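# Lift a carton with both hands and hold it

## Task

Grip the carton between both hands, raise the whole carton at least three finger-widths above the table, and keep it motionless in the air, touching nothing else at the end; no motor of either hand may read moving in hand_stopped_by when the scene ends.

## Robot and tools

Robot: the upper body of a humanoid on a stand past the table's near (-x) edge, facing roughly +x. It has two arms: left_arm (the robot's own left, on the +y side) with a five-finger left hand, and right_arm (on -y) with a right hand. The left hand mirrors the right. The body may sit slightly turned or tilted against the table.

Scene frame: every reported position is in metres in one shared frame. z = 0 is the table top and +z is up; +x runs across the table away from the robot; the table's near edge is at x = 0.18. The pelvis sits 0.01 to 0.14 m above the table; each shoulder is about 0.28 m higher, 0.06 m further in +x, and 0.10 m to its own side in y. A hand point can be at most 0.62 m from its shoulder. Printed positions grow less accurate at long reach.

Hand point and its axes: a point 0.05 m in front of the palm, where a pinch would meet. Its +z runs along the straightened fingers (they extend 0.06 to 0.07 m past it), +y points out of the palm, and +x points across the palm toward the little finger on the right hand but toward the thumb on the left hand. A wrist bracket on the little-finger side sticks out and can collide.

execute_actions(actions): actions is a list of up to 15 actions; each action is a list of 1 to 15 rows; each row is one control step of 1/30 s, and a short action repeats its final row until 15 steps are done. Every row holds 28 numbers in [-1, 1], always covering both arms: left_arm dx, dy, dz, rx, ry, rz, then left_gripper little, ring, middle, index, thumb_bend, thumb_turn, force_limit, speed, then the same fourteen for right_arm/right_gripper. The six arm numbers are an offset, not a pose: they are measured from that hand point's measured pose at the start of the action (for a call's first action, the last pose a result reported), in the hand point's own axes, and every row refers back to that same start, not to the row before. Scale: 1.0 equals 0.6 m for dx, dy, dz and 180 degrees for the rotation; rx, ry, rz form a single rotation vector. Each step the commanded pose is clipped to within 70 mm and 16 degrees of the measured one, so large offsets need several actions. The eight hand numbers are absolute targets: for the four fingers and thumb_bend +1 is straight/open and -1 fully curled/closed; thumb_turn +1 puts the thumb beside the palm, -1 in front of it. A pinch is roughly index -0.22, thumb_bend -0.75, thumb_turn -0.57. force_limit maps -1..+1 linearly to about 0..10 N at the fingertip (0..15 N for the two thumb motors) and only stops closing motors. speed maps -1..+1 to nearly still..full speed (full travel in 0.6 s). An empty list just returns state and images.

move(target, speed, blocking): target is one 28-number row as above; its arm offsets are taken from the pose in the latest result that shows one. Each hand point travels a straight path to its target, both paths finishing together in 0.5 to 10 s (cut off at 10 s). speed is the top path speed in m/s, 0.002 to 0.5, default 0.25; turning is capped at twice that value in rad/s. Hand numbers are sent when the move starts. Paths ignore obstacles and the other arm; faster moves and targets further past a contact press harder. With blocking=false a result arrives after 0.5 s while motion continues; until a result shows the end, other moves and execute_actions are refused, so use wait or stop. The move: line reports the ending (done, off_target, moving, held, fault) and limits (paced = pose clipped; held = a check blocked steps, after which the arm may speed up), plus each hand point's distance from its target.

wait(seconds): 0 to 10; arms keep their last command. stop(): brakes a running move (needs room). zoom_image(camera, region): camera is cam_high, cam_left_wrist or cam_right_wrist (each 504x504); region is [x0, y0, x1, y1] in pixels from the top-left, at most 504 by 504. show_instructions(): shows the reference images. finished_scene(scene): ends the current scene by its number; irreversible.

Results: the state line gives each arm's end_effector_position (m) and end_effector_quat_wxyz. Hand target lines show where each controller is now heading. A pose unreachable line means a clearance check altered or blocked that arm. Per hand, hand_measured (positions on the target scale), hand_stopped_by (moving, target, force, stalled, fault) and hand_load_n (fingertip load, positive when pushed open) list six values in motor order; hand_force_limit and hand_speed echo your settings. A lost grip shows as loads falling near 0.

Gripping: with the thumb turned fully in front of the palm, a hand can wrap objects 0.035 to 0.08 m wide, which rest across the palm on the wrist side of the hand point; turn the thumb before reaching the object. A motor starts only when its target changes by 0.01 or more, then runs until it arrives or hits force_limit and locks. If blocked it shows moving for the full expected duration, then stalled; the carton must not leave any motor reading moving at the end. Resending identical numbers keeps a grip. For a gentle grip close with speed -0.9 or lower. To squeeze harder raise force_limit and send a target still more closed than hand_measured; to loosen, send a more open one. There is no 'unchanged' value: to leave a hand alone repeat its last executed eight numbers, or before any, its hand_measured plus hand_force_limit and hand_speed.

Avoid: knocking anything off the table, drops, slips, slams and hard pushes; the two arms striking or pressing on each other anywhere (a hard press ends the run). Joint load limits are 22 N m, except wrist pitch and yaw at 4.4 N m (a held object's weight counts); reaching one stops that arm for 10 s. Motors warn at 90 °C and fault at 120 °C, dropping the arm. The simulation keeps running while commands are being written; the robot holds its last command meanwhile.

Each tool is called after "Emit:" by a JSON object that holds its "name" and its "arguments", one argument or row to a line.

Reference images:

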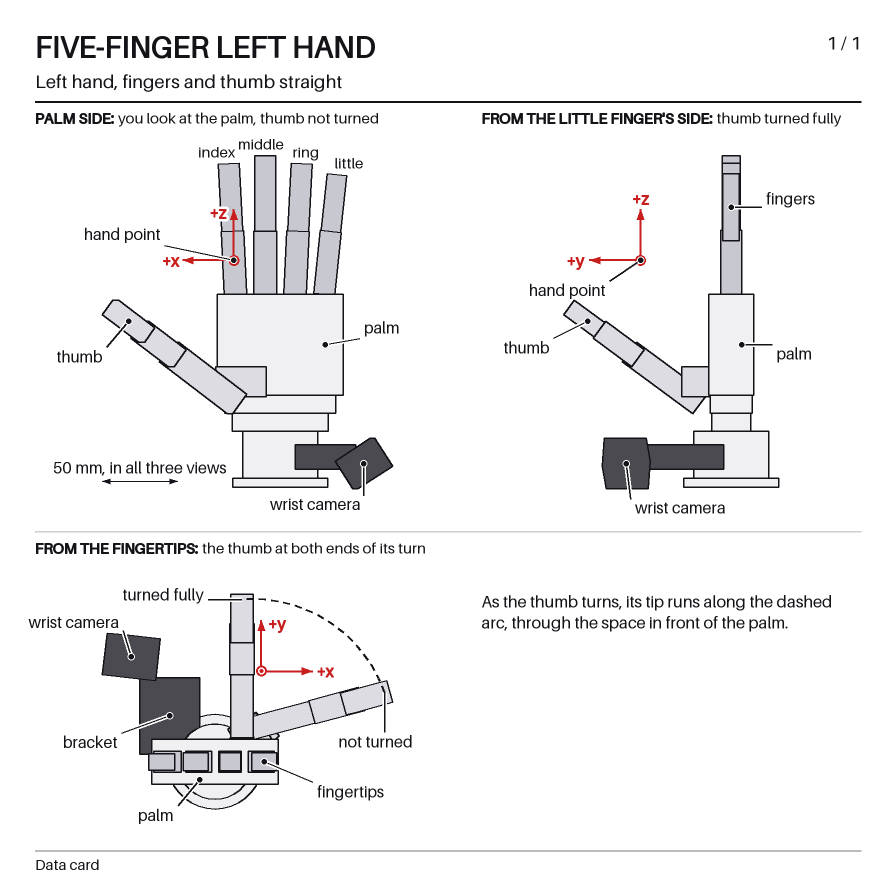

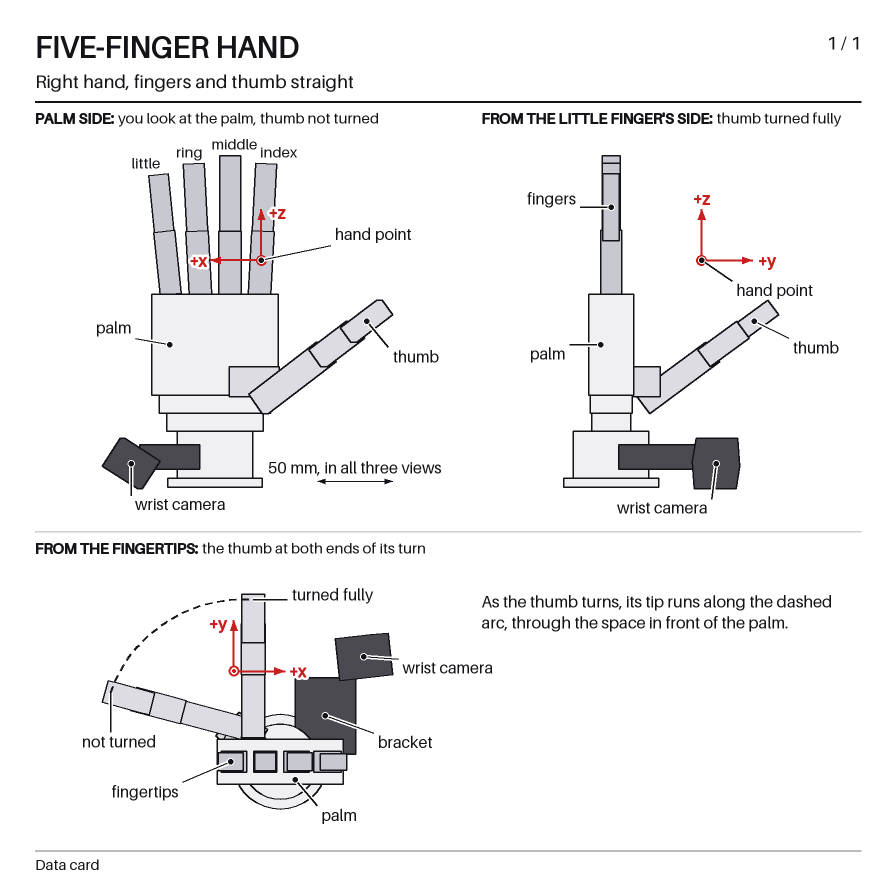

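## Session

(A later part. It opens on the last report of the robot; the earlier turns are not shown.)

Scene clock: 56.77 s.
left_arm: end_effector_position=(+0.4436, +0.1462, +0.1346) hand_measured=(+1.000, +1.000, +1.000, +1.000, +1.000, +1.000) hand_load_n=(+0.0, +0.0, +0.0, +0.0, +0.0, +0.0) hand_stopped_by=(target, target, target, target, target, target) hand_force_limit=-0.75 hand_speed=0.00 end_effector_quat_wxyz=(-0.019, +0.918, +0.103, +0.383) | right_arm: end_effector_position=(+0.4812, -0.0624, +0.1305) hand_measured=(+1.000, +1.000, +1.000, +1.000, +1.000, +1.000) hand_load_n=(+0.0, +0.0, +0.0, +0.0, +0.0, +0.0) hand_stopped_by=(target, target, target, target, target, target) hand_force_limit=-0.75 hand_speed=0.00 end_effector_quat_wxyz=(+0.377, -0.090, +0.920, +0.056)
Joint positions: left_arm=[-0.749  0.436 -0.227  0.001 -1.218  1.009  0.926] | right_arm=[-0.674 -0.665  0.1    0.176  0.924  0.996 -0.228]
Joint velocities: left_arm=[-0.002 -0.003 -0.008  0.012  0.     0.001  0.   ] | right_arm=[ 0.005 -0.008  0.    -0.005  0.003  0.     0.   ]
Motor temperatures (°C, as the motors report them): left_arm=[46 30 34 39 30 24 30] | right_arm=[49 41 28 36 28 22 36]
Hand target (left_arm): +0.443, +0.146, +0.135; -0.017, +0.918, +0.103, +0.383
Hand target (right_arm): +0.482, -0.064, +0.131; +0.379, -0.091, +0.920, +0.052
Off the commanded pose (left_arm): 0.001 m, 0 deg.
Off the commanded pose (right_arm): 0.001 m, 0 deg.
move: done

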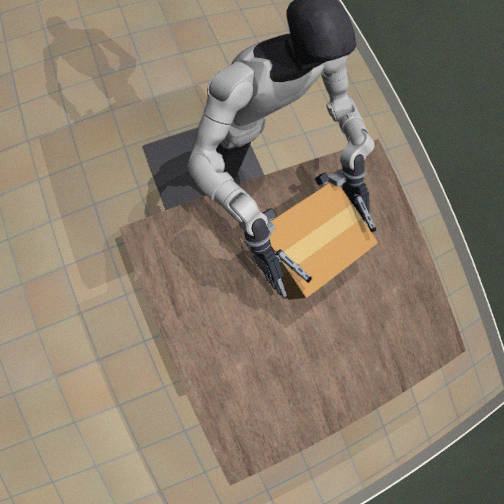

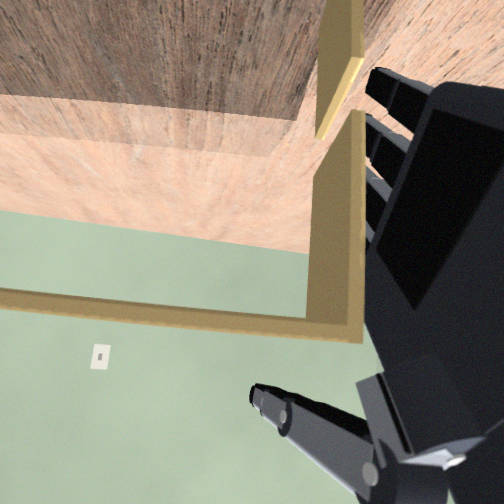

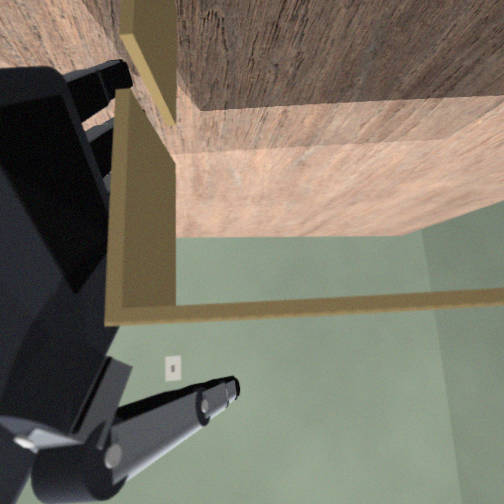

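Emit:
{"name": "move", "arguments": {
  "target": [0.007,0.115,-0.013,-0.054,0,0,0.92,0.92,0.92,0.92,1,1,-0.75,0,-0.004,0.115,-0.016,-0.054,0,0,0.92,0.92,0.92,0.92,1,1,-0.75,0],
  "speed": 0.08
}}

Scene clock: 61.17 s.
left_arm: end_effector_position=(+0.4535, +0.1343, +0.1326) hand_measured=(+0.920, +0.920, +0.920, +0.920, +1.000, +1.000) hand_load_n=(+0.0, +0.0, +0.0, +0.0, +0.0, +0.0) hand_stopped_by=(target, target, target, target, target, target) hand_force_limit=-0.75 hand_speed=0.00 end_effector_quat_wxyz=(-0.021, +0.918, +0.101, +0.384) | right_arm: end_effector_position=(+0.4779, -0.0514, +0.1303) hand_measured=(+0.920, +0.920, +0.920, +0.920, +1.000, +1.000) hand_load_n=(+0.0, +0.0, +0.0, +0.0, +0.0, +0.0) hand_stopped_by=(target, target, target, target, target, target) hand_force_limit=-0.75 hand_speed=0.00 end_effector_quat_wxyz=(+0.374, -0.090, +0.921, +0.056)
Joint positions: left_arm=[-0.795  0.378 -0.248  0.071 -1.154  0.993  0.908] | right_arm=[-0.677 -0.618  0.078  0.139  0.923  1.041 -0.282]
Joint velocities: left_arm=[-0.008 -0.012  0.012  0.009  0.026  0.011 -0.015] | right_arm=[ 0.     0.026 -0.015 -0.009 -0.034  0.018  0.   ]
Motor temperatures (°C, as the motors report them): left_arm=[45 30 34 39 30 24 28] | right_arm=[48 41 28 36 28 22 33]
Hand target (left_arm): +0.451, +0.081, +0.147; +0.059, +0.917, +0.072, +0.388
Hand target (right_arm): +0.460, +0.001, +0.142; +0.367, -0.123, +0.912, +0.133
Off the commanded pose (left_arm): 0.057 m, 10 deg.
Off the commanded pose (right_arm): 0.058 m, 10 deg.
move: off_target (left_arm, right_arm)

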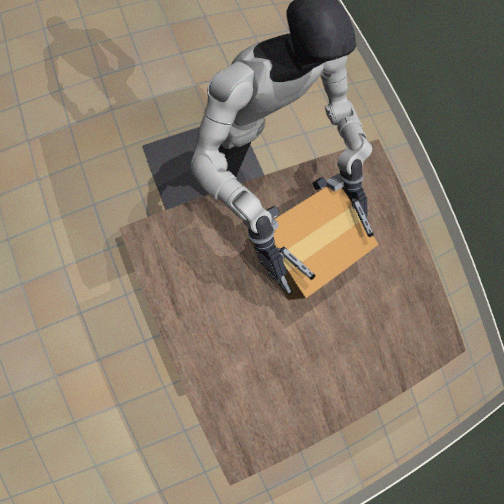

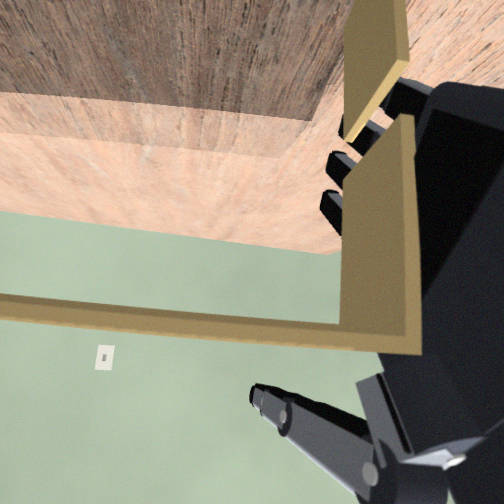

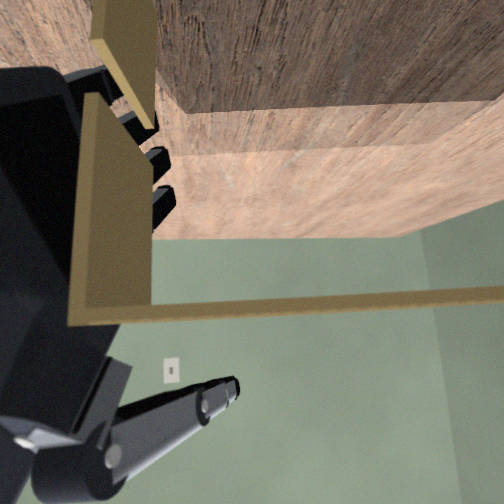

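Emit:
{"name": "execute_actions", "arguments": {
  "actions": [
    [[0.0015,0.092,-0.0245,-0.055,0,0,0.75,0.75,0.75,0.75,1,1,-0.7,-0.91,-0.006,0.096,-0.0155,-0.054,-0.002,0,0.75,0.75,0.75,0.75,1,1,-0.7,-0.91]]
  ]
}}

Scene clock: 62.00 s.
left_arm: end_effector_position=(+0.4543, +0.1342, +0.1324) hand_measured=(+0.886, +0.896, +0.906, +0.892, +1.000, +1.000) hand_load_n=(+2.0, +1.0, +1.0, +2.0, +0.0, +0.0) hand_stopped_by=(force, force, force, force, target, target) hand_force_limit=-0.70 hand_speed=-0.91 end_effector_quat_wxyz=(-0.022, +0.918, +0.098, +0.385) | right_arm: end_effector_position=(+0.4780, -0.0519, +0.1298) hand_measured=(+0.862, +0.882, +0.902, +0.896, +1.000, +1.000) hand_load_n=(+2.0, +1.0, +1.0, +1.0, +0.0, +0.0) hand_stopped_by=(force, force, force, force, target, target) hand_force_limit=-0.70 hand_speed=-0.91 end_effector_quat_wxyz=(+0.373, -0.090, +0.922, +0.052)
Joint positions: left_arm=[-0.798  0.374 -0.245  0.076 -1.139  0.999  0.896] | right_arm=[-0.679 -0.607  0.067  0.135  0.904  1.056 -0.284]
Joint velocities: left_arm=[ 0.003 -0.017  0.021  0.003  0.003  0.01  -0.01 ] | right_arm=[-0.002  0.028 -0.023 -0.014 -0.038  0.022  0.   ]
Motor temperatures (°C, as the motors report them): left_arm=[45 30 34 39 30 24 28] | right_arm=[48 41 28 36 28 22 33]
Hand target (left_arm): +0.451, +0.081, +0.147; +0.058, +0.917, +0.068, +0.389
Hand target (right_arm): +0.461, +0.001, +0.142; +0.367, -0.122, +0.913, +0.133
Off the commanded pose (left_arm): 0.057 m, 10 deg.
Off the commanded pose (right_arm): 0.059 m, 10 deg.

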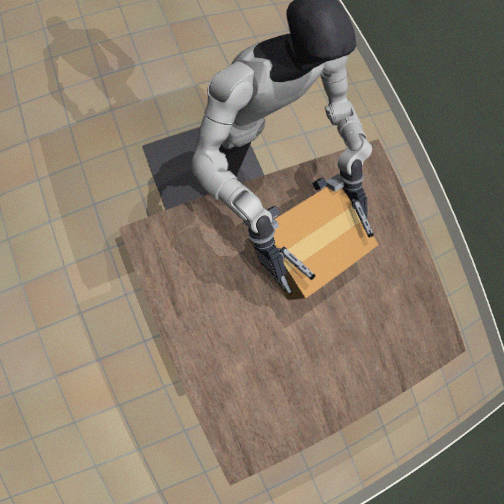

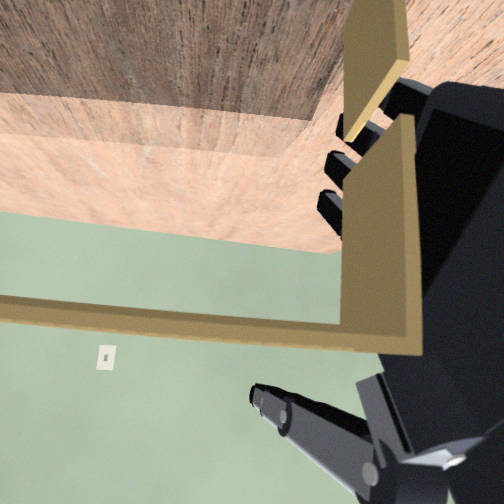

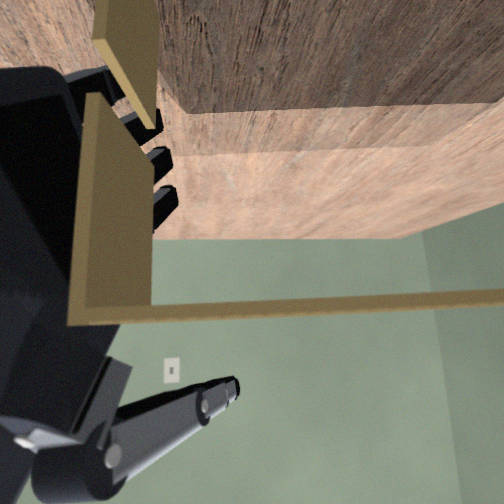

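Emit:
{"name": "execute_actions", "arguments": {
  "actions": [
    [[0.002,0.093,-0.0265,-0.056,0,0,0.75,0.7,0.7,0.7,1,1,-0.55,-0.93,-0.0075,0.097,-0.017,-0.056,-0.002,0,0.75,0.7,0.7,0.7,1,1,-0.55,-0.93],[0.003,0.093,-0.027,-0.056,0,0,0.75,0.7,0.7,0.7,1,1,-0.55,-0.93,-0.0085,0.097,-0.0175,-0.056,-0.002,0,0.75,0.7,0.7,0.7,1,1,-0.55,-0.93],[0.004,0.093,-0.0275,-0.056,0.001,0,0.75,0.7,0.7,0.7,1,1,-0.55,-0.93,-0.0095,0.097,-0.018,-0.056,-0.003,0,0.75,0.7,0.7,0.7,1,1,-0.55,-0.93],[0.005,0.093,-0.028,-0.057,0.001,0,0.75,0.7,0.7,0.7,1,1,-0.55,-0.93,-0.0105,0.097,-0.0185,-0.057,-0.003,0,0.75,0.7,0.7,0.7,1,1,-0.55,-0.93],[0.006,0.093,-0.0285,-0.057,0.002,0,0.75,0.7,0.7,0.7,1,1,-0.55,-0.93,-0.0115,0.097,-0.019,-0.057,-0.004,0,0.75,0.7,0.7,0.7,1,1,-0.55,-0.93],[0.007,0.093,-0.029,-0.057,0.002,0,0.75,0.7,0.7,0.7,1,1,-0.55,-0.93,-0.0125,0.097,-0.0195,-0.057,-0.004,0,0.75,0.7,0.7,0.7,1,1,-0.55,-0.93],[0.008,0.093,-0.0295,-0.057,0.003,0,0.75,0.7,0.7,0.7,1,1,-0.55,-0.93,-0.0135,0.097,-0.020,-0.057,-0.005,0,0.75,0.7,0.7,0.7,1,1,-0.55,-0.93],[0.009,0.093,-0.030,-0.058,0.003,0,0.75,0.7,0.7,0.7,1,1,-0.55,-0.93,-0.0145,0.097,-0.0205,-0.058,-0.005,0,0.75,0.7,0.7,0.7,1,1,-0.55,-0.93],[0.010,0.093,-0.0305,-0.058,0.004,0,0.75,0.7,0.7,0.7,1,1,-0.55,-0.93,-0.0155,0.097,-0.021,-0.058,-0.006,0,0.75,0.7,0.7,0.7,1,1,-0.55,-0.93],[0.011,0.093,-0.031,-0.058,0.004,0,0.75,0.7,0.7,0.7,1,1,-0.55,-0.93,-0.0165,0.097,-0.0215,-0.058,-0.006,0,0.75,0.7,0.7,0.7,1,1,-0.55,-0.93],[0.012,0.093,-0.0315,-0.058,0.005,0,0.75,0.7,0.7,0.7,1,1,-0.55,-0.93,-0.0175,0.097,-0.022,-0.058,-0.007,0,0.75,0.7,0.7,0.7,1,1,-0.55,-0.93],[0.013,0.093,-0.032,-0.058,0.006,0,0.75,0.7,0.7,0.7,1,1,-0.55,-0.93,-0.0185,0.097,-0.0225,-0.058,-0.008,0,0.75,0.7,0.7,0.7,1,1,-0.55,-0.93]]
  ]
}}

Scene clock: 63.23 s.
left_arm: end_effector_position=(+0.4548, +0.1340, +0.1325) hand_measured=(+0.886, +0.886, +0.900, +0.888, +1.000, +1.000) hand_load_n=(+1.0, +3.0, +2.5, +2.5, +0.0, +0.0) hand_stopped_by=(force, force, force, force, target, target) hand_force_limit=-0.55 hand_speed=-0.93 end_effector_quat_wxyz=(-0.021, +0.918, +0.095, +0.385) | right_arm: end_effector_position=(+0.4777, -0.0522, +0.1297) hand_measured=(+0.862, +0.866, +0.888, +0.886, +1.000, +1.000) hand_load_n=(+0.0, +2.5, +3.0, +3.0, +0.0, +0.0) hand_stopped_by=(force, force, force, force, target, target) hand_force_limit=-0.55 hand_speed=-0.93 end_effector_quat_wxyz=(+0.371, -0.093, +0.923, +0.049)
Joint positions: left_arm=[-0.801  0.373 -0.241  0.08  -1.126  1.007  0.881] | right_arm=[-0.684 -0.601  0.056  0.134  0.883  1.077 -0.273]
Joint velocities: left_arm=[ 0.    -0.008  0.005 -0.003  0.006  0.009 -0.019] | right_arm=[-0.002  0.026 -0.032 -0.009 -0.048  0.029  0.021]
Motor temperatures (°C, as the motors report them): left_arm=[45 30 34 39 30 24 29] | right_arm=[48 41 28 36 28 22 34]
Hand target (left_arm): +0.453, +0.081, +0.154; +0.061, +0.913, +0.063, +0.399
Hand target (right_arm): +0.463, +0.001, +0.150; +0.374, -0.124, +0.909, +0.136
Off the commanded pose (left_arm): 0.059 m, 10 deg.
Off the commanded pose (right_arm): 0.061 m, 11 deg.

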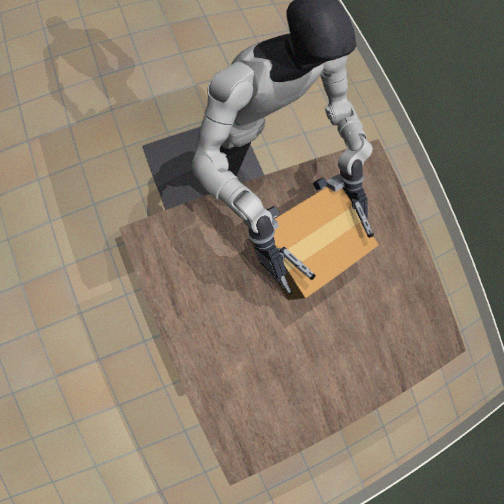

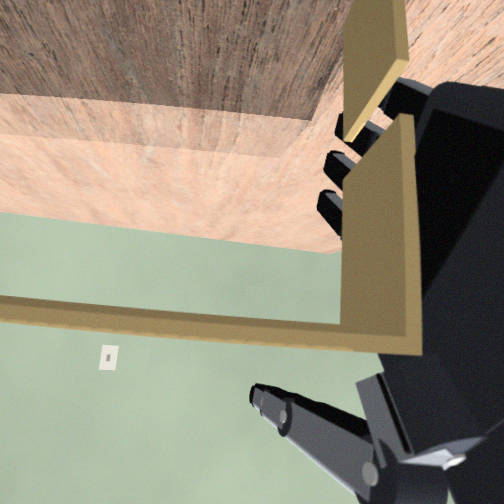

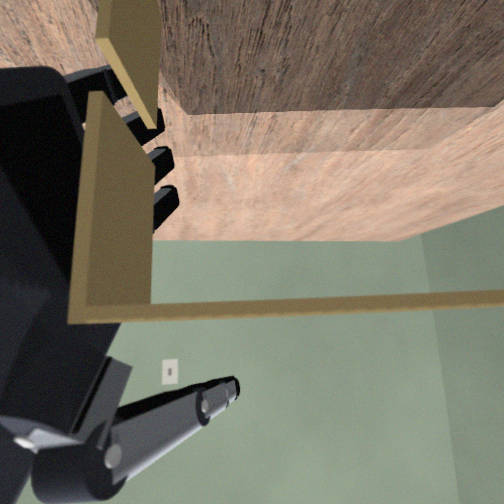

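Emit:
{"name": "execute_actions", "arguments": {
  "actions": [
    [[0.0143,0.0925,-0.0334,-0.058,0.007,-0.001,0.75,0.7,0.7,0.7,1,1,-0.55,-0.93,-0.021,0.0973,-0.0229,-0.059,-0.010,0.001,0.75,0.7,0.7,0.7,1,1,-0.55,-0.93],[0.0163,0.0925,-0.0343,-0.058,0.008,-0.001,0.75,0.7,0.7,0.7,1,1,-0.55,-0.93,-0.023,0.0973,-0.0238,-0.059,-0.011,0.001,0.75,0.7,0.7,0.7,1,1,-0.55,-0.93],[0.0183,0.0925,-0.0351,-0.058,0.009,-0.001,0.75,0.7,0.7,0.7,1,1,-0.55,-0.93,-0.025,0.0973,-0.0246,-0.059,-0.012,0.001,0.75,0.7,0.7,0.7,1,1,-0.55,-0.93],[0.0203,0.0925,-0.036,-0.058,0.010,-0.001,0.75,0.7,0.7,0.7,1,1,-0.55,-0.93,-0.027,0.0973,-0.0255,-0.059,-0.013,0.001,0.75,0.7,0.7,0.7,1,1,-0.55,-0.93],[0.0223,0.0925,-0.0369,-0.058,0.011,-0.001,0.75,0.7,0.7,0.7,1,1,-0.55,-0.93,-0.029,0.0973,-0.0264,-0.059,-0.014,0.001,0.75,0.7,0.7,0.7,1,1,-0.55,-0.93],[0.0243,0.0925,-0.0377,-0.058,0.012,-0.001,0.75,0.7,0.7,0.7,1,1,-0.55,-0.93,-0.031,0.0973,-0.0272,-0.059,-0.015,0.001,0.75,0.7,0.7,0.7,1,1,-0.55,-0.93],[0.0263,0.0925,-0.0386,-0.058,0.013,-0.001,0.75,0.7,0.7,0.7,1,1,-0.55,-0.93,-0.033,0.0973,-0.0281,-0.059,-0.016,0.001,0.75,0.7,0.7,0.7,1,1,-0.55,-0.93],[0.0283,0.0925,-0.0395,-0.058,0.014,-0.001,0.75,0.7,0.7,0.7,1,1,-0.55,-0.93,-0.035,0.0973,-0.029,-0.059,-0.017,0.001,0.75,0.7,0.7,0.7,1,1,-0.55,-0.93],[0.0303,0.0925,-0.0403,-0.058,0.015,-0.001,0.75,0.7,0.7,0.7,1,1,-0.55,-0.93,-0.037,0.0973,-0.0298,-0.059,-0.018,0.001,0.75,0.7,0.7,0.7,1,1,-0.55,-0.93],[0.0323,0.0925,-0.0412,-0.058,0.016,-0.001,0.75,0.7,0.7,0.7,1,1,-0.55,-0.93,-0.039,0.0973,-0.0307,-0.059,-0.019,0.001,0.75,0.7,0.7,0.7,1,1,-0.55,-0.93],[0.0343,0.0925,-0.0421,-0.058,0.017,-0.001,0.75,0.7,0.7,0.7,1,1,-0.55,-0.93,-0.041,0.0973,-0.0316,-0.059,-0.020,0.001,0.75,0.7,0.7,0.7,1,1,-0.55,-0.93],[0.0363,0.0925,-0.0429,-0.058,0.018,-0.001,0.75,0.7,0.7,0.7,1,1,-0.55,-0.93,-0.043,0.0973,-0.0324,-0.059,-0.021,0.001,0.75,0.7,0.7,0.7,1,1,-0.55,-0.93],[0.0383,0.0925,-0.0438,-0.058,0.019,-0.001,0.75,0.7,0.7,0.7,1,1,-0.55,-0.93,-0.045,0.0973,-0.0333,-0.059,-0.022,0.001,0.75,0.7,0.7,0.7,1,1,-0.55,-0.93],[0.0403,0.0925,-0.0447,-0.058,0.020,-0.001,0.75,0.7,0.7,0.7,1,1,-0.55,-0.93,-0.047,0.0973,-0.0342,-0.059,-0.023,0.001,0.75,0.7,0.7,0.7,1,1,-0.55,-0.93],[0.0420,0.0925,-0.0455,-0.058,0.020,-0.001,0.75,0.7,0.7,0.7,1,1,-0.55,-0.93,-0.0485,0.0973,-0.035,-0.059,-0.023,0.001,0.75,0.7,0.7,0.7,1,1,-0.55,-0.93]]
  ]
}}

Emit:
{"name": "wait", "arguments": {
  "seconds": 0.4
}}

Scene clock: 64.50 s.
left_arm: end_effector_position=(+0.4576, +0.1384, +0.1385) hand_measured=(+0.886, +0.886, +0.900, +0.888, +1.000, +1.000) hand_load_n=(+0.0, +2.0, +2.5, +3.5, +0.0, +0.0) hand_stopped_by=(force, force, force, force, target, target) hand_force_limit=-0.55 hand_speed=-0.93 end_effector_quat_wxyz=(-0.026, +0.914, +0.094, +0.394) | right_arm: end_effector_position=(+0.4854, -0.0481, +0.1516) hand_measured=(+0.862, +0.866, +0.888, +0.886, +1.000, +1.000) hand_load_n=(+3.5, +4.5, +3.5, +2.0, +0.0, +0.0) hand_stopped_by=(force, force, force, force, target, target) hand_force_limit=-0.55 hand_speed=-0.93 end_effector_quat_wxyz=(+0.394, -0.091, +0.912, +0.063)
Joint positions: left_arm=[-0.806  0.377 -0.226  0.07  -1.107  1.016  0.871] | right_arm=[-0.703 -0.594  0.012  0.106  0.869  1.089 -0.252]
Joint velocities: left_arm=[-0.095  0.063  0.14  -0.044  0.104 -0.008  0.063] | right_arm=[-0.347 -0.002 -0.173 -0.207  0.015 -0.098  0.027]
Motor temperatures (°C, as the motors report them): left_arm=[45 30 34 39 30 24 29] | right_arm=[49 41 28 36 28 22 35]
Hand target (left_arm): +0.459, +0.082, +0.172; +0.060, +0.904, +0.058, +0.419
Hand target (right_arm): +0.469, +0.003, +0.167; +0.392, -0.126, +0.901, +0.138
Off the commanded pose (left_arm): 0.067 m, 11 deg.
Off the commanded pose (right_arm): 0.057 m, 10 deg.

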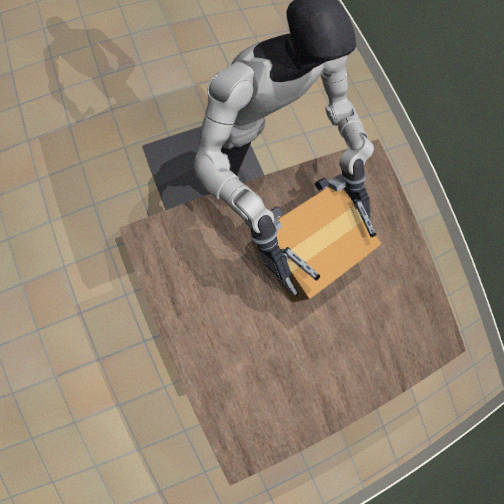

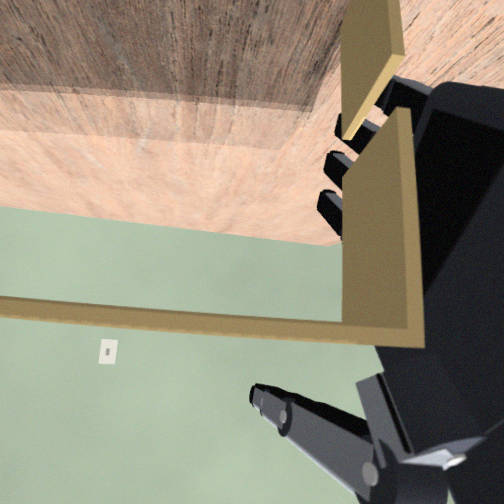

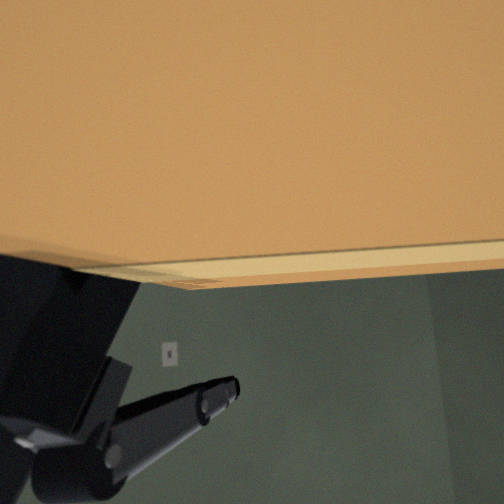

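Scene clock: 64.90 s.
left_arm: end_effector_position=(+0.4660, +0.1405, +0.1576) hand_measured=(+0.886, +0.886, +0.900, +0.888, +1.000, +1.000) hand_load_n=(+5.0, +4.0, +2.5, +1.5, +0.0, +0.0) hand_stopped_by=(force, force, force, force, target, target) hand_force_limit=-0.55 hand_speed=-0.93 end_effector_quat_wxyz=(-0.021, +0.903, +0.101, +0.416) | right_arm: end_effector_position=(+0.4920, -0.0466, +0.1644) hand_measured=(+0.862, +0.866, +0.888, +0.886, +1.000, +1.000) hand_load_n=(+0.0, +3.5, +3.5, +3.5, +0.0, +0.0) hand_stopped_by=(force, force, force, force, target, target) hand_force_limit=-0.55 hand_speed=-0.93 end_effector_quat_wxyz=(+0.412, -0.093, +0.904, +0.058)
Joint positions: left_arm=[-0.828  0.379 -0.209  0.055 -1.104  1.004  0.87 ] | right_arm=[-0.725 -0.594  0.007  0.093  0.856  1.086 -0.26 ]
Joint velocities: left_arm=[-0.14  -0.038  0.006 -0.092 -0.021 -0.035 -0.047] | right_arm=[ 0.107 -0.006  0.037  0.086 -0.077  0.079 -0.072]
Motor temperatures (°C, as the motors report them): left_arm=[46 30 34 39 30 24 29] | right_arm=[49 41 28 36 28 22 35]
Hand target (left_arm): +0.459, +0.082, +0.172; +0.060, +0.904, +0.058, +0.419
Hand target (right_arm): +0.469, +0.003, +0.167; +0.392, -0.126, +0.901, +0.138
Off the commanded pose (left_arm): 0.062 m, 10 deg.
Off the commanded pose (right_arm): 0.056 m, 10 deg.
wait: 0.40 s; no rest

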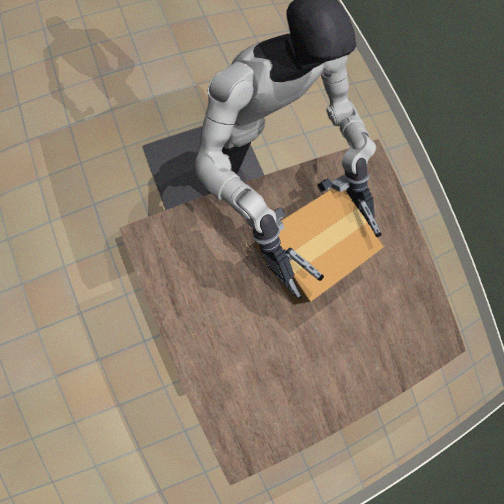

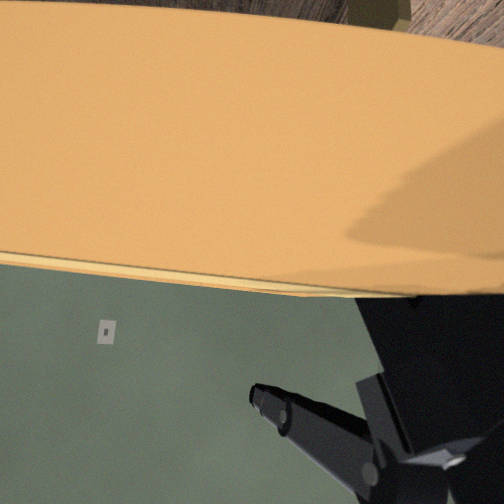

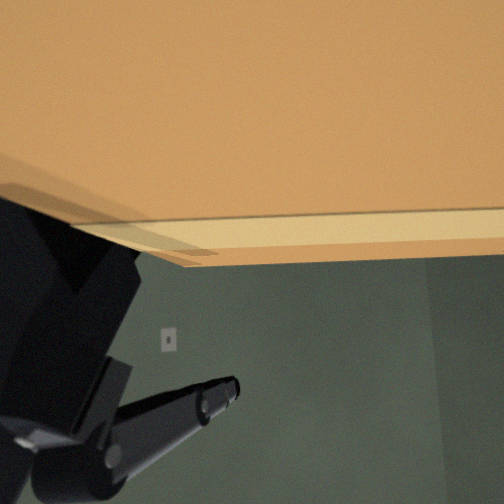

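Emit:
{"name": "execute_actions", "arguments": {
  "actions": []
}}

Emit:
{"name": "zoom_image", "arguments": {
  "camera": "cam_high",
  "region": [220, 130, 420, 330]
}}

Scene clock: 65.00 s.
left_arm: end_effector_position=(+0.4678, +0.1365, +0.1637) hand_measured=(+0.886, +0.886, +0.900, +0.888, +1.000, +1.000) hand_load_n=(+5.0, +3.0, +1.0, +0.0, +0.0, +0.0) hand_stopped_by=(force, force, force, force, target, target) hand_force_limit=-0.55 hand_speed=-0.93 end_effector_quat_wxyz=(-0.015, +0.901, +0.099, +0.423) | right_arm: end_effector_position=(+0.4903, -0.0511, +0.1575) hand_measured=(+0.862, +0.866, +0.888, +0.886, +1.000, +1.000) hand_load_n=(+0.0, +2.5, +4.0, +4.5, +0.0, +0.0) hand_stopped_by=(force, force, force, force, target, target) hand_force_limit=-0.55 hand_speed=-0.93 end_effector_quat_wxyz=(+0.405, -0.091, +0.908, +0.051)
Joint positions: left_arm=[-0.837  0.376 -0.209  0.049 -1.107  1.003  0.866] | right_arm=[-0.715 -0.596  0.009  0.099  0.852  1.09  -0.264]
Joint velocities: left_arm=[-0.021 -0.021  0.008  0.002  0.003  0.    -0.001] | right_arm=[-0.028 -0.054 -0.025 -0.006 -0.002  0.001  0.   ]
Motor temperatures (°C, as the motors report them): left_arm=[46 30 34 39 30 24 29] | right_arm=[49 41 28 36 28 22 35]
Hand target (left_arm): +0.459, +0.082, +0.172; +0.060, +0.904, +0.058, +0.419
Hand target (right_arm): +0.469, +0.003, +0.167; +0.392, -0.126, +0.901, +0.138
Off the commanded pose (left_arm): 0.057 m, 10 deg.
Off the commanded pose (right_arm): 0.060 m, 11 deg.

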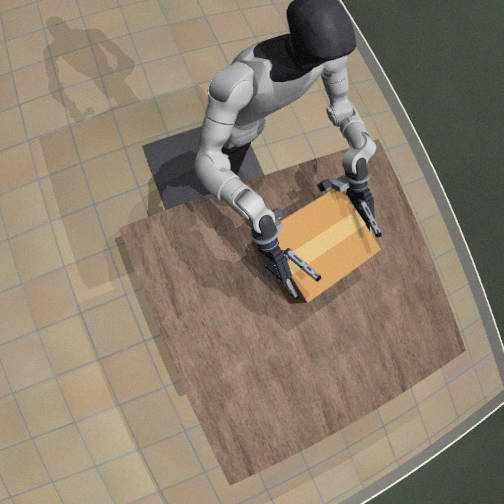

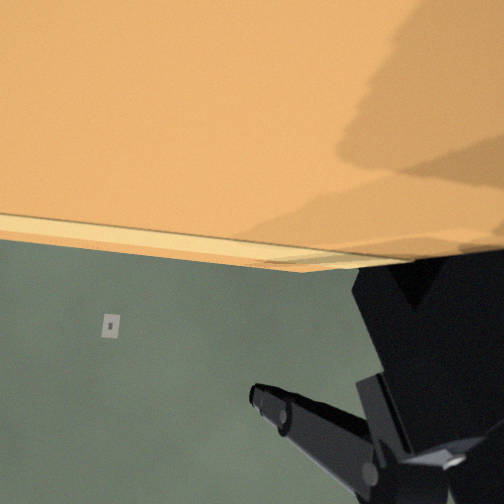

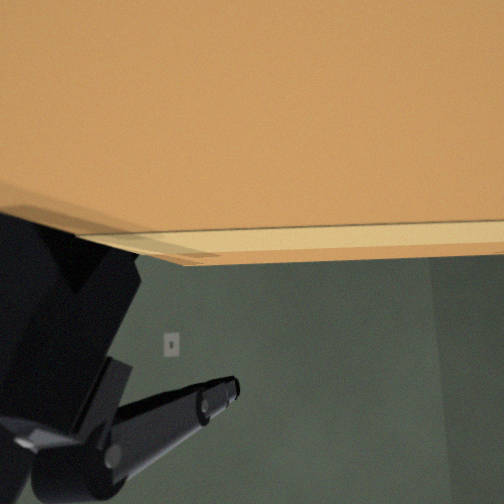

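Region (220, 130, 420, 330) of cam_high's 504x504 image, scaled by 2.520, with more detail than that image has.

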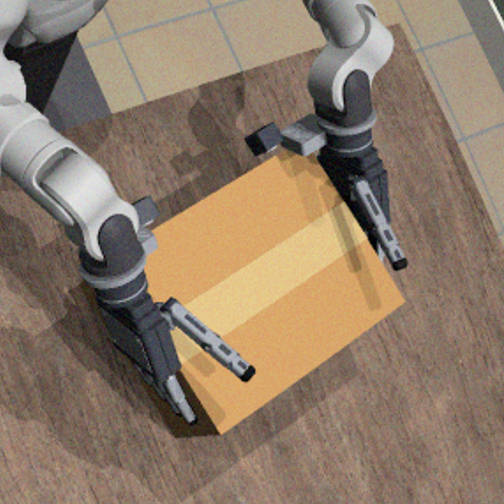

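Emit:
{"name": "execute_actions", "arguments": {
  "actions": [
    [[-0.018,0.088,-0.033,-0.053,0,0,0.75,0.7,0.7,0.7,1,1,-0.55,-0.93,0.003,0.094,-0.024,-0.056,0,0,0.75,0.7,0.7,0.7,1,1,-0.55,-0.93],[-0.021,0.088,-0.036,-0.053,0,0,0.75,0.7,0.7,0.7,1,1,-0.55,-0.93,0.006,0.093,-0.027,-0.056,0,0,0.75,0.7,0.7,0.7,1,1,-0.55,-0.93],[-0.024,0.087,-0.040,-0.052,0,0,0.75,0.7,0.7,0.7,1,1,-0.55,-0.93,0.009,0.092,-0.031,-0.055,0,0,0.75,0.7,0.7,0.7,1,1,-0.55,-0.93],[-0.027,0.087,-0.044,-0.052,0,0,0.75,0.7,0.7,0.7,1,1,-0.55,-0.93,0.012,0.092,-0.035,-0.055,0,0,0.75,0.7,0.7,0.7,1,1,-0.55,-0.93],[-0.030,0.086,-0.048,-0.051,0,0,0.75,0.7,0.7,0.7,1,1,-0.55,-0.93,0.015,0.091,-0.039,-0.054,0,0,0.75,0.7,0.7,0.7,1,1,-0.55,-0.93],[-0.034,0.086,-0.052,-0.051,0,0,0.75,0.7,0.7,0.7,1,1,-0.55,-0.93,0.019,0.091,-0.043,-0.054,0,0,0.75,0.7,0.7,0.7,1,1,-0.55,-0.93],[-0.037,0.085,-0.056,-0.05,0,0,0.75,0.7,0.7,0.7,1,1,-0.55,-0.93,0.022,0.09,-0.047,-0.053,0,0,0.75,0.7,0.7,0.7,1,1,-0.55,-0.93],[-0.040,0.085,-0.060,-0.05,0,0,0.75,0.7,0.7,0.7,1,1,-0.55,-0.93,0.026,0.09,-0.051,-0.053,0,0,0.75,0.7,0.7,0.7,1,1,-0.55,-0.93],[-0.044,0.085,-0.064,-0.05,0,0,0.75,0.7,0.7,0.7,1,1,-0.55,-0.93,0.029,0.09,-0.055,-0.053,0,0,0.75,0.7,0.7,0.7,1,1,-0.55,-0.93],[-0.047,0.085,-0.068,-0.05,0,0,0.75,0.7,0.7,0.7,1,1,-0.55,-0.93,0.033,0.09,-0.059,-0.053,0,0,0.75,0.7,0.7,0.7,1,1,-0.55,-0.93],[-0.050,0.085,-0.072,-0.05,0,0,0.75,0.7,0.7,0.7,1,1,-0.55,-0.93,0.036,0.09,-0.063,-0.053,0,0,0.75,0.7,0.7,0.7,1,1,-0.55,-0.93],[-0.054,0.085,-0.076,-0.05,0,0,0.75,0.7,0.7,0.7,1,1,-0.55,-0.93,0.040,0.09,-0.067,-0.053,0,0,0.75,0.7,0.7,0.7,1,1,-0.55,-0.93],[-0.057,0.085,-0.080,-0.05,0,0,0.75,0.7,0.7,0.7,1,1,-0.55,-0.93,0.043,0.09,-0.071,-0.053,0,0,0.75,0.7,0.7,0.7,1,1,-0.55,-0.93],[-0.060,0.085,-0.084,-0.05,0,0,0.75,0.7,0.7,0.7,1,1,-0.55,-0.93,0.047,0.09,-0.074,-0.053,0,0,0.75,0.7,0.7,0.7,1,1,-0.55,-0.93],[-0.063,0.085,-0.088,-0.05,0,0,0.75,0.7,0.7,0.7,1,1,-0.55,-0.93,0.050,0.09,-0.078,-0.053,0,0,0.75,0.7,0.7,0.7,1,1,-0.55,-0.93]]
  ]
}}

Emit:
{"name": "wait", "arguments": {
  "seconds": 0.3
}}

Scene clock: 66.93 s.
left_arm: end_effector_position=(+0.4312, +0.1271, +0.1596) hand_measured=(+0.886, +0.886, +0.900, +0.888, +1.000, +1.000) hand_load_n=(+1.0, +2.0, +1.0, +0.5, +0.0, +0.0) hand_stopped_by=(force, force, force, force, target, target) hand_force_limit=-0.55 hand_speed=-0.93 end_effector_quat_wxyz=(-0.026, +0.897, +0.094, +0.431) | right_arm: end_effector_position=(+0.4555, -0.0595, +0.1565) hand_measured=(+0.862, +0.866, +0.888, +0.886, +1.000, +1.000) hand_load_n=(+0.0, +1.5, +3.0, +4.0, +0.0, +0.0) hand_stopped_by=(force, force, force, force, target, target) hand_force_limit=-0.55 hand_speed=-0.93 end_effector_quat_wxyz=(+0.406, -0.096, +0.908, +0.041)
Joint positions: left_arm=[-0.661  0.349 -0.196 -0.22  -1.145  1.051  1.011] | right_arm=[-0.542 -0.582 -0.095 -0.171  0.91   1.202 -0.355]
Joint velocities: left_arm=[ 0.387 -0.092  0.08  -0.604 -0.178  0.186  0.4  ] | right_arm=[ 0.431  0.071 -0.278 -0.653  0.156  0.233 -0.207]
Motor temperatures (°C, as the motors report them): left_arm=[46 30 34 39 30 24 30] | right_arm=[49 41 27 36 28 22 36]
Hand target (left_arm): +0.416, +0.077, +0.169; +0.053, +0.900, +0.062, +0.428
Hand target (right_arm): +0.429, -0.013, +0.166; +0.397, -0.129, +0.900, +0.122
Off the commanded pose (left_arm): 0.057 m, 10 deg.
Off the commanded pose (right_arm): 0.059 m, 10 deg.

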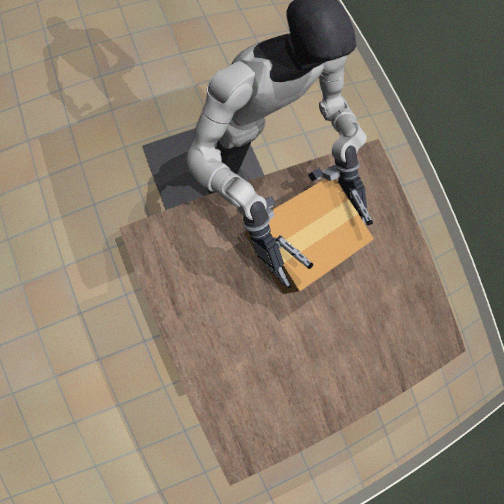

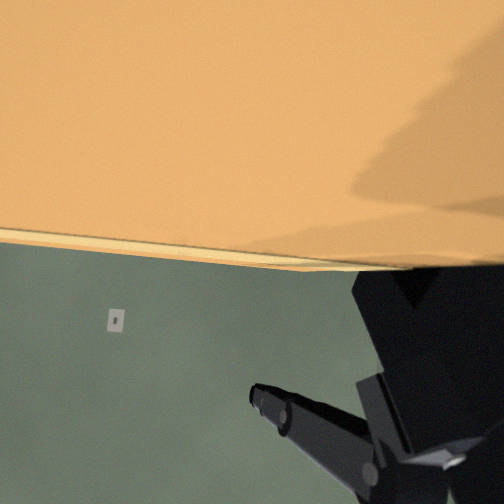

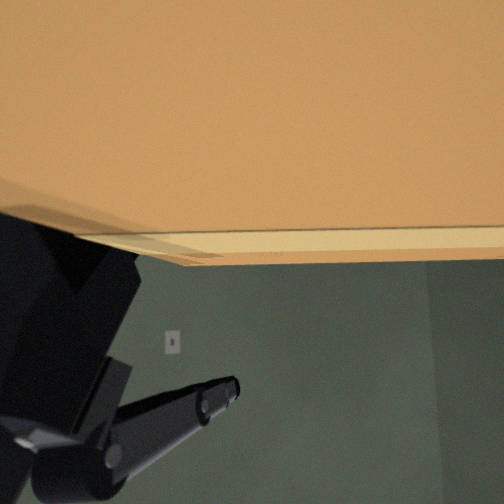

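Scene clock: 67.23 s.
left_arm: end_effector_position=(+0.4243, +0.1255, +0.1592) hand_measured=(+0.886, +0.886, +0.900, +0.888, +1.000, +1.000) hand_load_n=(+1.0, +2.0, +1.0, +0.5, +0.0, +0.0) hand_stopped_by=(force, force, force, force, target, target) hand_force_limit=-0.55 hand_speed=-0.93 end_effector_quat_wxyz=(-0.027, +0.897, +0.093, +0.430) | right_arm: end_effector_position=(+0.4489, -0.0610, +0.1565) hand_measured=(+0.862, +0.866, +0.888, +0.886, +1.000, +1.000) hand_load_n=(+0.0, +1.0, +2.5, +3.5, +0.0, +0.0) hand_stopped_by=(force, force, force, force, target, target) hand_force_limit=-0.55 hand_speed=-0.93 end_effector_quat_wxyz=(+0.406, -0.096, +0.908, +0.040)
Joint positions: left_arm=[-0.632  0.343 -0.191 -0.263 -1.159  1.065  1.041] | right_arm=[-0.509 -0.575 -0.117 -0.218  0.922  1.22  -0.371]
Joint velocities: left_arm=[ 0.005 -0.012  0.02  -0.003  0.002  0.     0.   ] | right_arm=[0.006 0.    0.018 0.005 0.02  0.    0.   ]
Motor temperatures (°C, as the motors report them): left_arm=[45 30 34 39 30 24 30] | right_arm=[49 41 27 36 28 22 36]
Hand target (left_arm): +0.416, +0.077, +0.169; +0.053, +0.900, +0.062, +0.428
Hand target (right_arm): +0.429, -0.013, +0.166; +0.397, -0.129, +0.900, +0.122
Off the commanded pose (left_arm): 0.054 m, 10 deg.
Off the commanded pose (right_arm): 0.057 m, 10 deg.
wait: 0.30 s; at rest by 0.23 s

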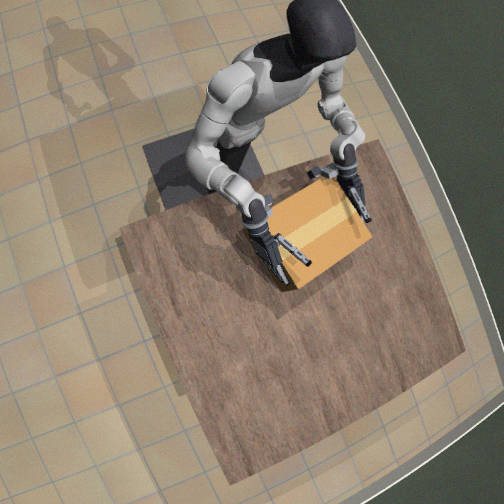

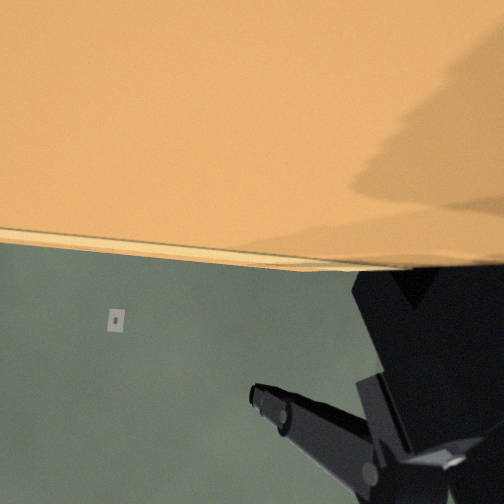

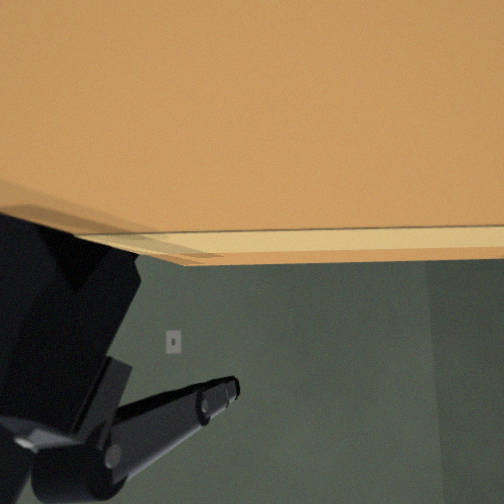

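Emit:
{"name": "execute_actions", "arguments": {
  "actions": [
    [[-0.015,0.083,-0.033,-0.053,0,0,0.75,0.7,0.7,0.7,1,1,-0.55,-0.93,0.003,0.089,-0.024,-0.056,0,0,0.75,0.7,0.7,0.7,1,1,-0.55,-0.93],[-0.018,0.083,-0.036,-0.053,0,0,0.75,0.7,0.7,0.7,1,1,-0.55,-0.93,0.006,0.089,-0.027,-0.056,0,0,0.75,0.7,0.7,0.7,1,1,-0.55,-0.93],[-0.021,0.083,-0.040,-0.053,0,0,0.75,0.7,0.7,0.7,1,1,-0.55,-0.93,0.009,0.089,-0.031,-0.056,0,0,0.75,0.7,0.7,0.7,1,1,-0.55,-0.93],[-0.024,0.083,-0.044,-0.053,0,0,0.75,0.7,0.7,0.7,1,1,-0.55,-0.93,0.012,0.089,-0.035,-0.056,0,0,0.75,0.7,0.7,0.7,1,1,-0.55,-0.93],[-0.027,0.083,-0.048,-0.053,0,0,0.75,0.7,0.7,0.7,1,1,-0.55,-0.93,0.015,0.089,-0.039,-0.056,0,0,0.75,0.7,0.7,0.7,1,1,-0.55,-0.93],[-0.031,0.083,-0.052,-0.053,0,0,0.75,0.7,0.7,0.7,1,1,-0.55,-0.93,0.019,0.089,-0.043,-0.056,0,0,0.75,0.7,0.7,0.7,1,1,-0.55,-0.93],[-0.034,0.083,-0.056,-0.053,0,0,0.75,0.7,0.7,0.7,1,1,-0.55,-0.93,0.022,0.089,-0.047,-0.056,0,0,0.75,0.7,0.7,0.7,1,1,-0.55,-0.93],[-0.037,0.083,-0.060,-0.053,0,0,0.75,0.7,0.7,0.7,1,1,-0.55,-0.93,0.026,0.089,-0.051,-0.056,0,0,0.75,0.7,0.7,0.7,1,1,-0.55,-0.93],[-0.041,0.083,-0.064,-0.053,0,0,0.75,0.7,0.7,0.7,1,1,-0.55,-0.93,0.029,0.089,-0.055,-0.056,0,0,0.75,0.7,0.7,0.7,1,1,-0.55,-0.93],[-0.044,0.083,-0.068,-0.053,0,0,0.75,0.7,0.7,0.7,1,1,-0.55,-0.93,0.033,0.089,-0.059,-0.056,0,0,0.75,0.7,0.7,0.7,1,1,-0.55,-0.93]]
  ]
}}

Emit:
{"name": "zoom_image", "arguments": {
  "camera": "cam_high",
  "region": [200, 110, 400, 310]
}}

Scene clock: 72.17 s.
left_arm: end_effector_position=(+0.3943, +0.1179, +0.1576) hand_measured=(+0.886, +0.886, +0.900, +0.888, +1.000, +1.000) hand_load_n=(+0.0, +1.0, +0.5, +0.0, +0.0, +0.0) hand_stopped_by=(force, force, force, force, target, target) hand_force_limit=-0.55 hand_speed=-0.93 end_effector_quat_wxyz=(-0.034, +0.893, +0.088, +0.440) | right_arm: end_effector_position=(+0.4202, -0.0676, +0.1556) hand_measured=(+0.862, +0.866, +0.886, +0.886, +1.000, +1.000) hand_load_n=(+0.0, +0.5, +1.5, +2.5, +0.0, +0.0) hand_stopped_by=(force, force, force, force, target, target) hand_force_limit=-0.55 hand_speed=-0.93 end_effector_quat_wxyz=(+0.406, -0.098, +0.908, +0.034)
Joint positions: left_arm=[-0.491  0.324 -0.211 -0.456 -1.152  1.082  1.117] | right_arm=[-0.379 -0.541 -0.205 -0.408  0.956  1.305 -0.414]
Joint velocities: left_arm=[ 0.083 -0.043  0.008 -0.109 -0.043  0.09   0.1  ] | right_arm=[ 0.069  0.091 -0.126 -0.141  0.011  0.167 -0.037]
Motor temperatures (°C, as the motors report them): left_arm=[44 31 34 39 30 24 30] | right_arm=[48 41 27 37 29 21 37]
Hand target (left_arm): +0.384, +0.070, +0.166; +0.046, +0.898, +0.055, +0.435
Hand target (right_arm): +0.399, -0.021, +0.165; +0.397, -0.134, +0.900, +0.116
Off the commanded pose (left_arm): 0.052 m, 10 deg.
Off the commanded pose (right_arm): 0.056 m, 11 deg.

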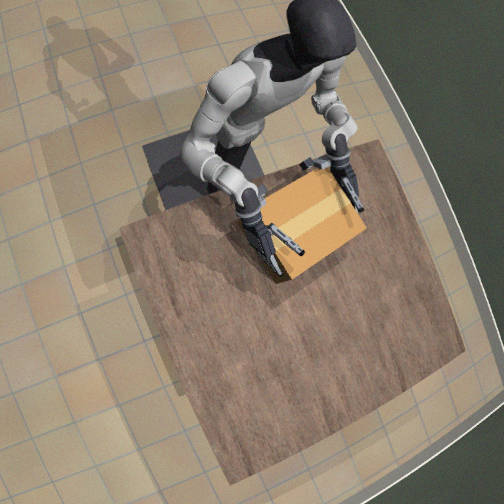

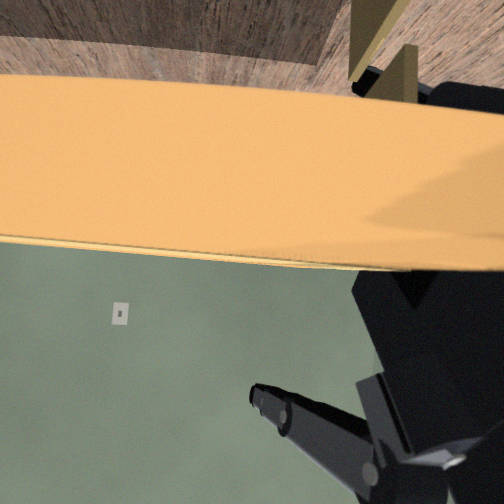

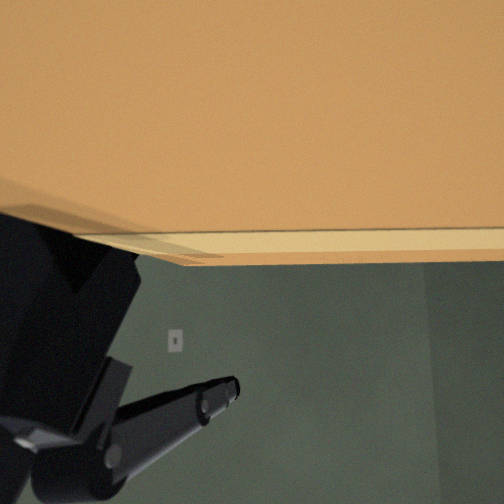

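Region (200, 110, 400, 310) of cam_high's 504x504 image, scaled by 2.520, with more detail than that image has.

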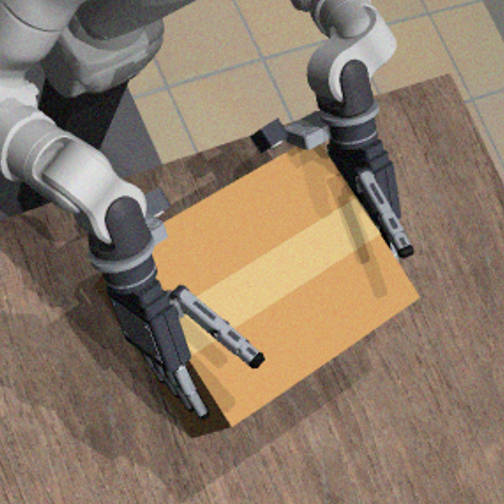

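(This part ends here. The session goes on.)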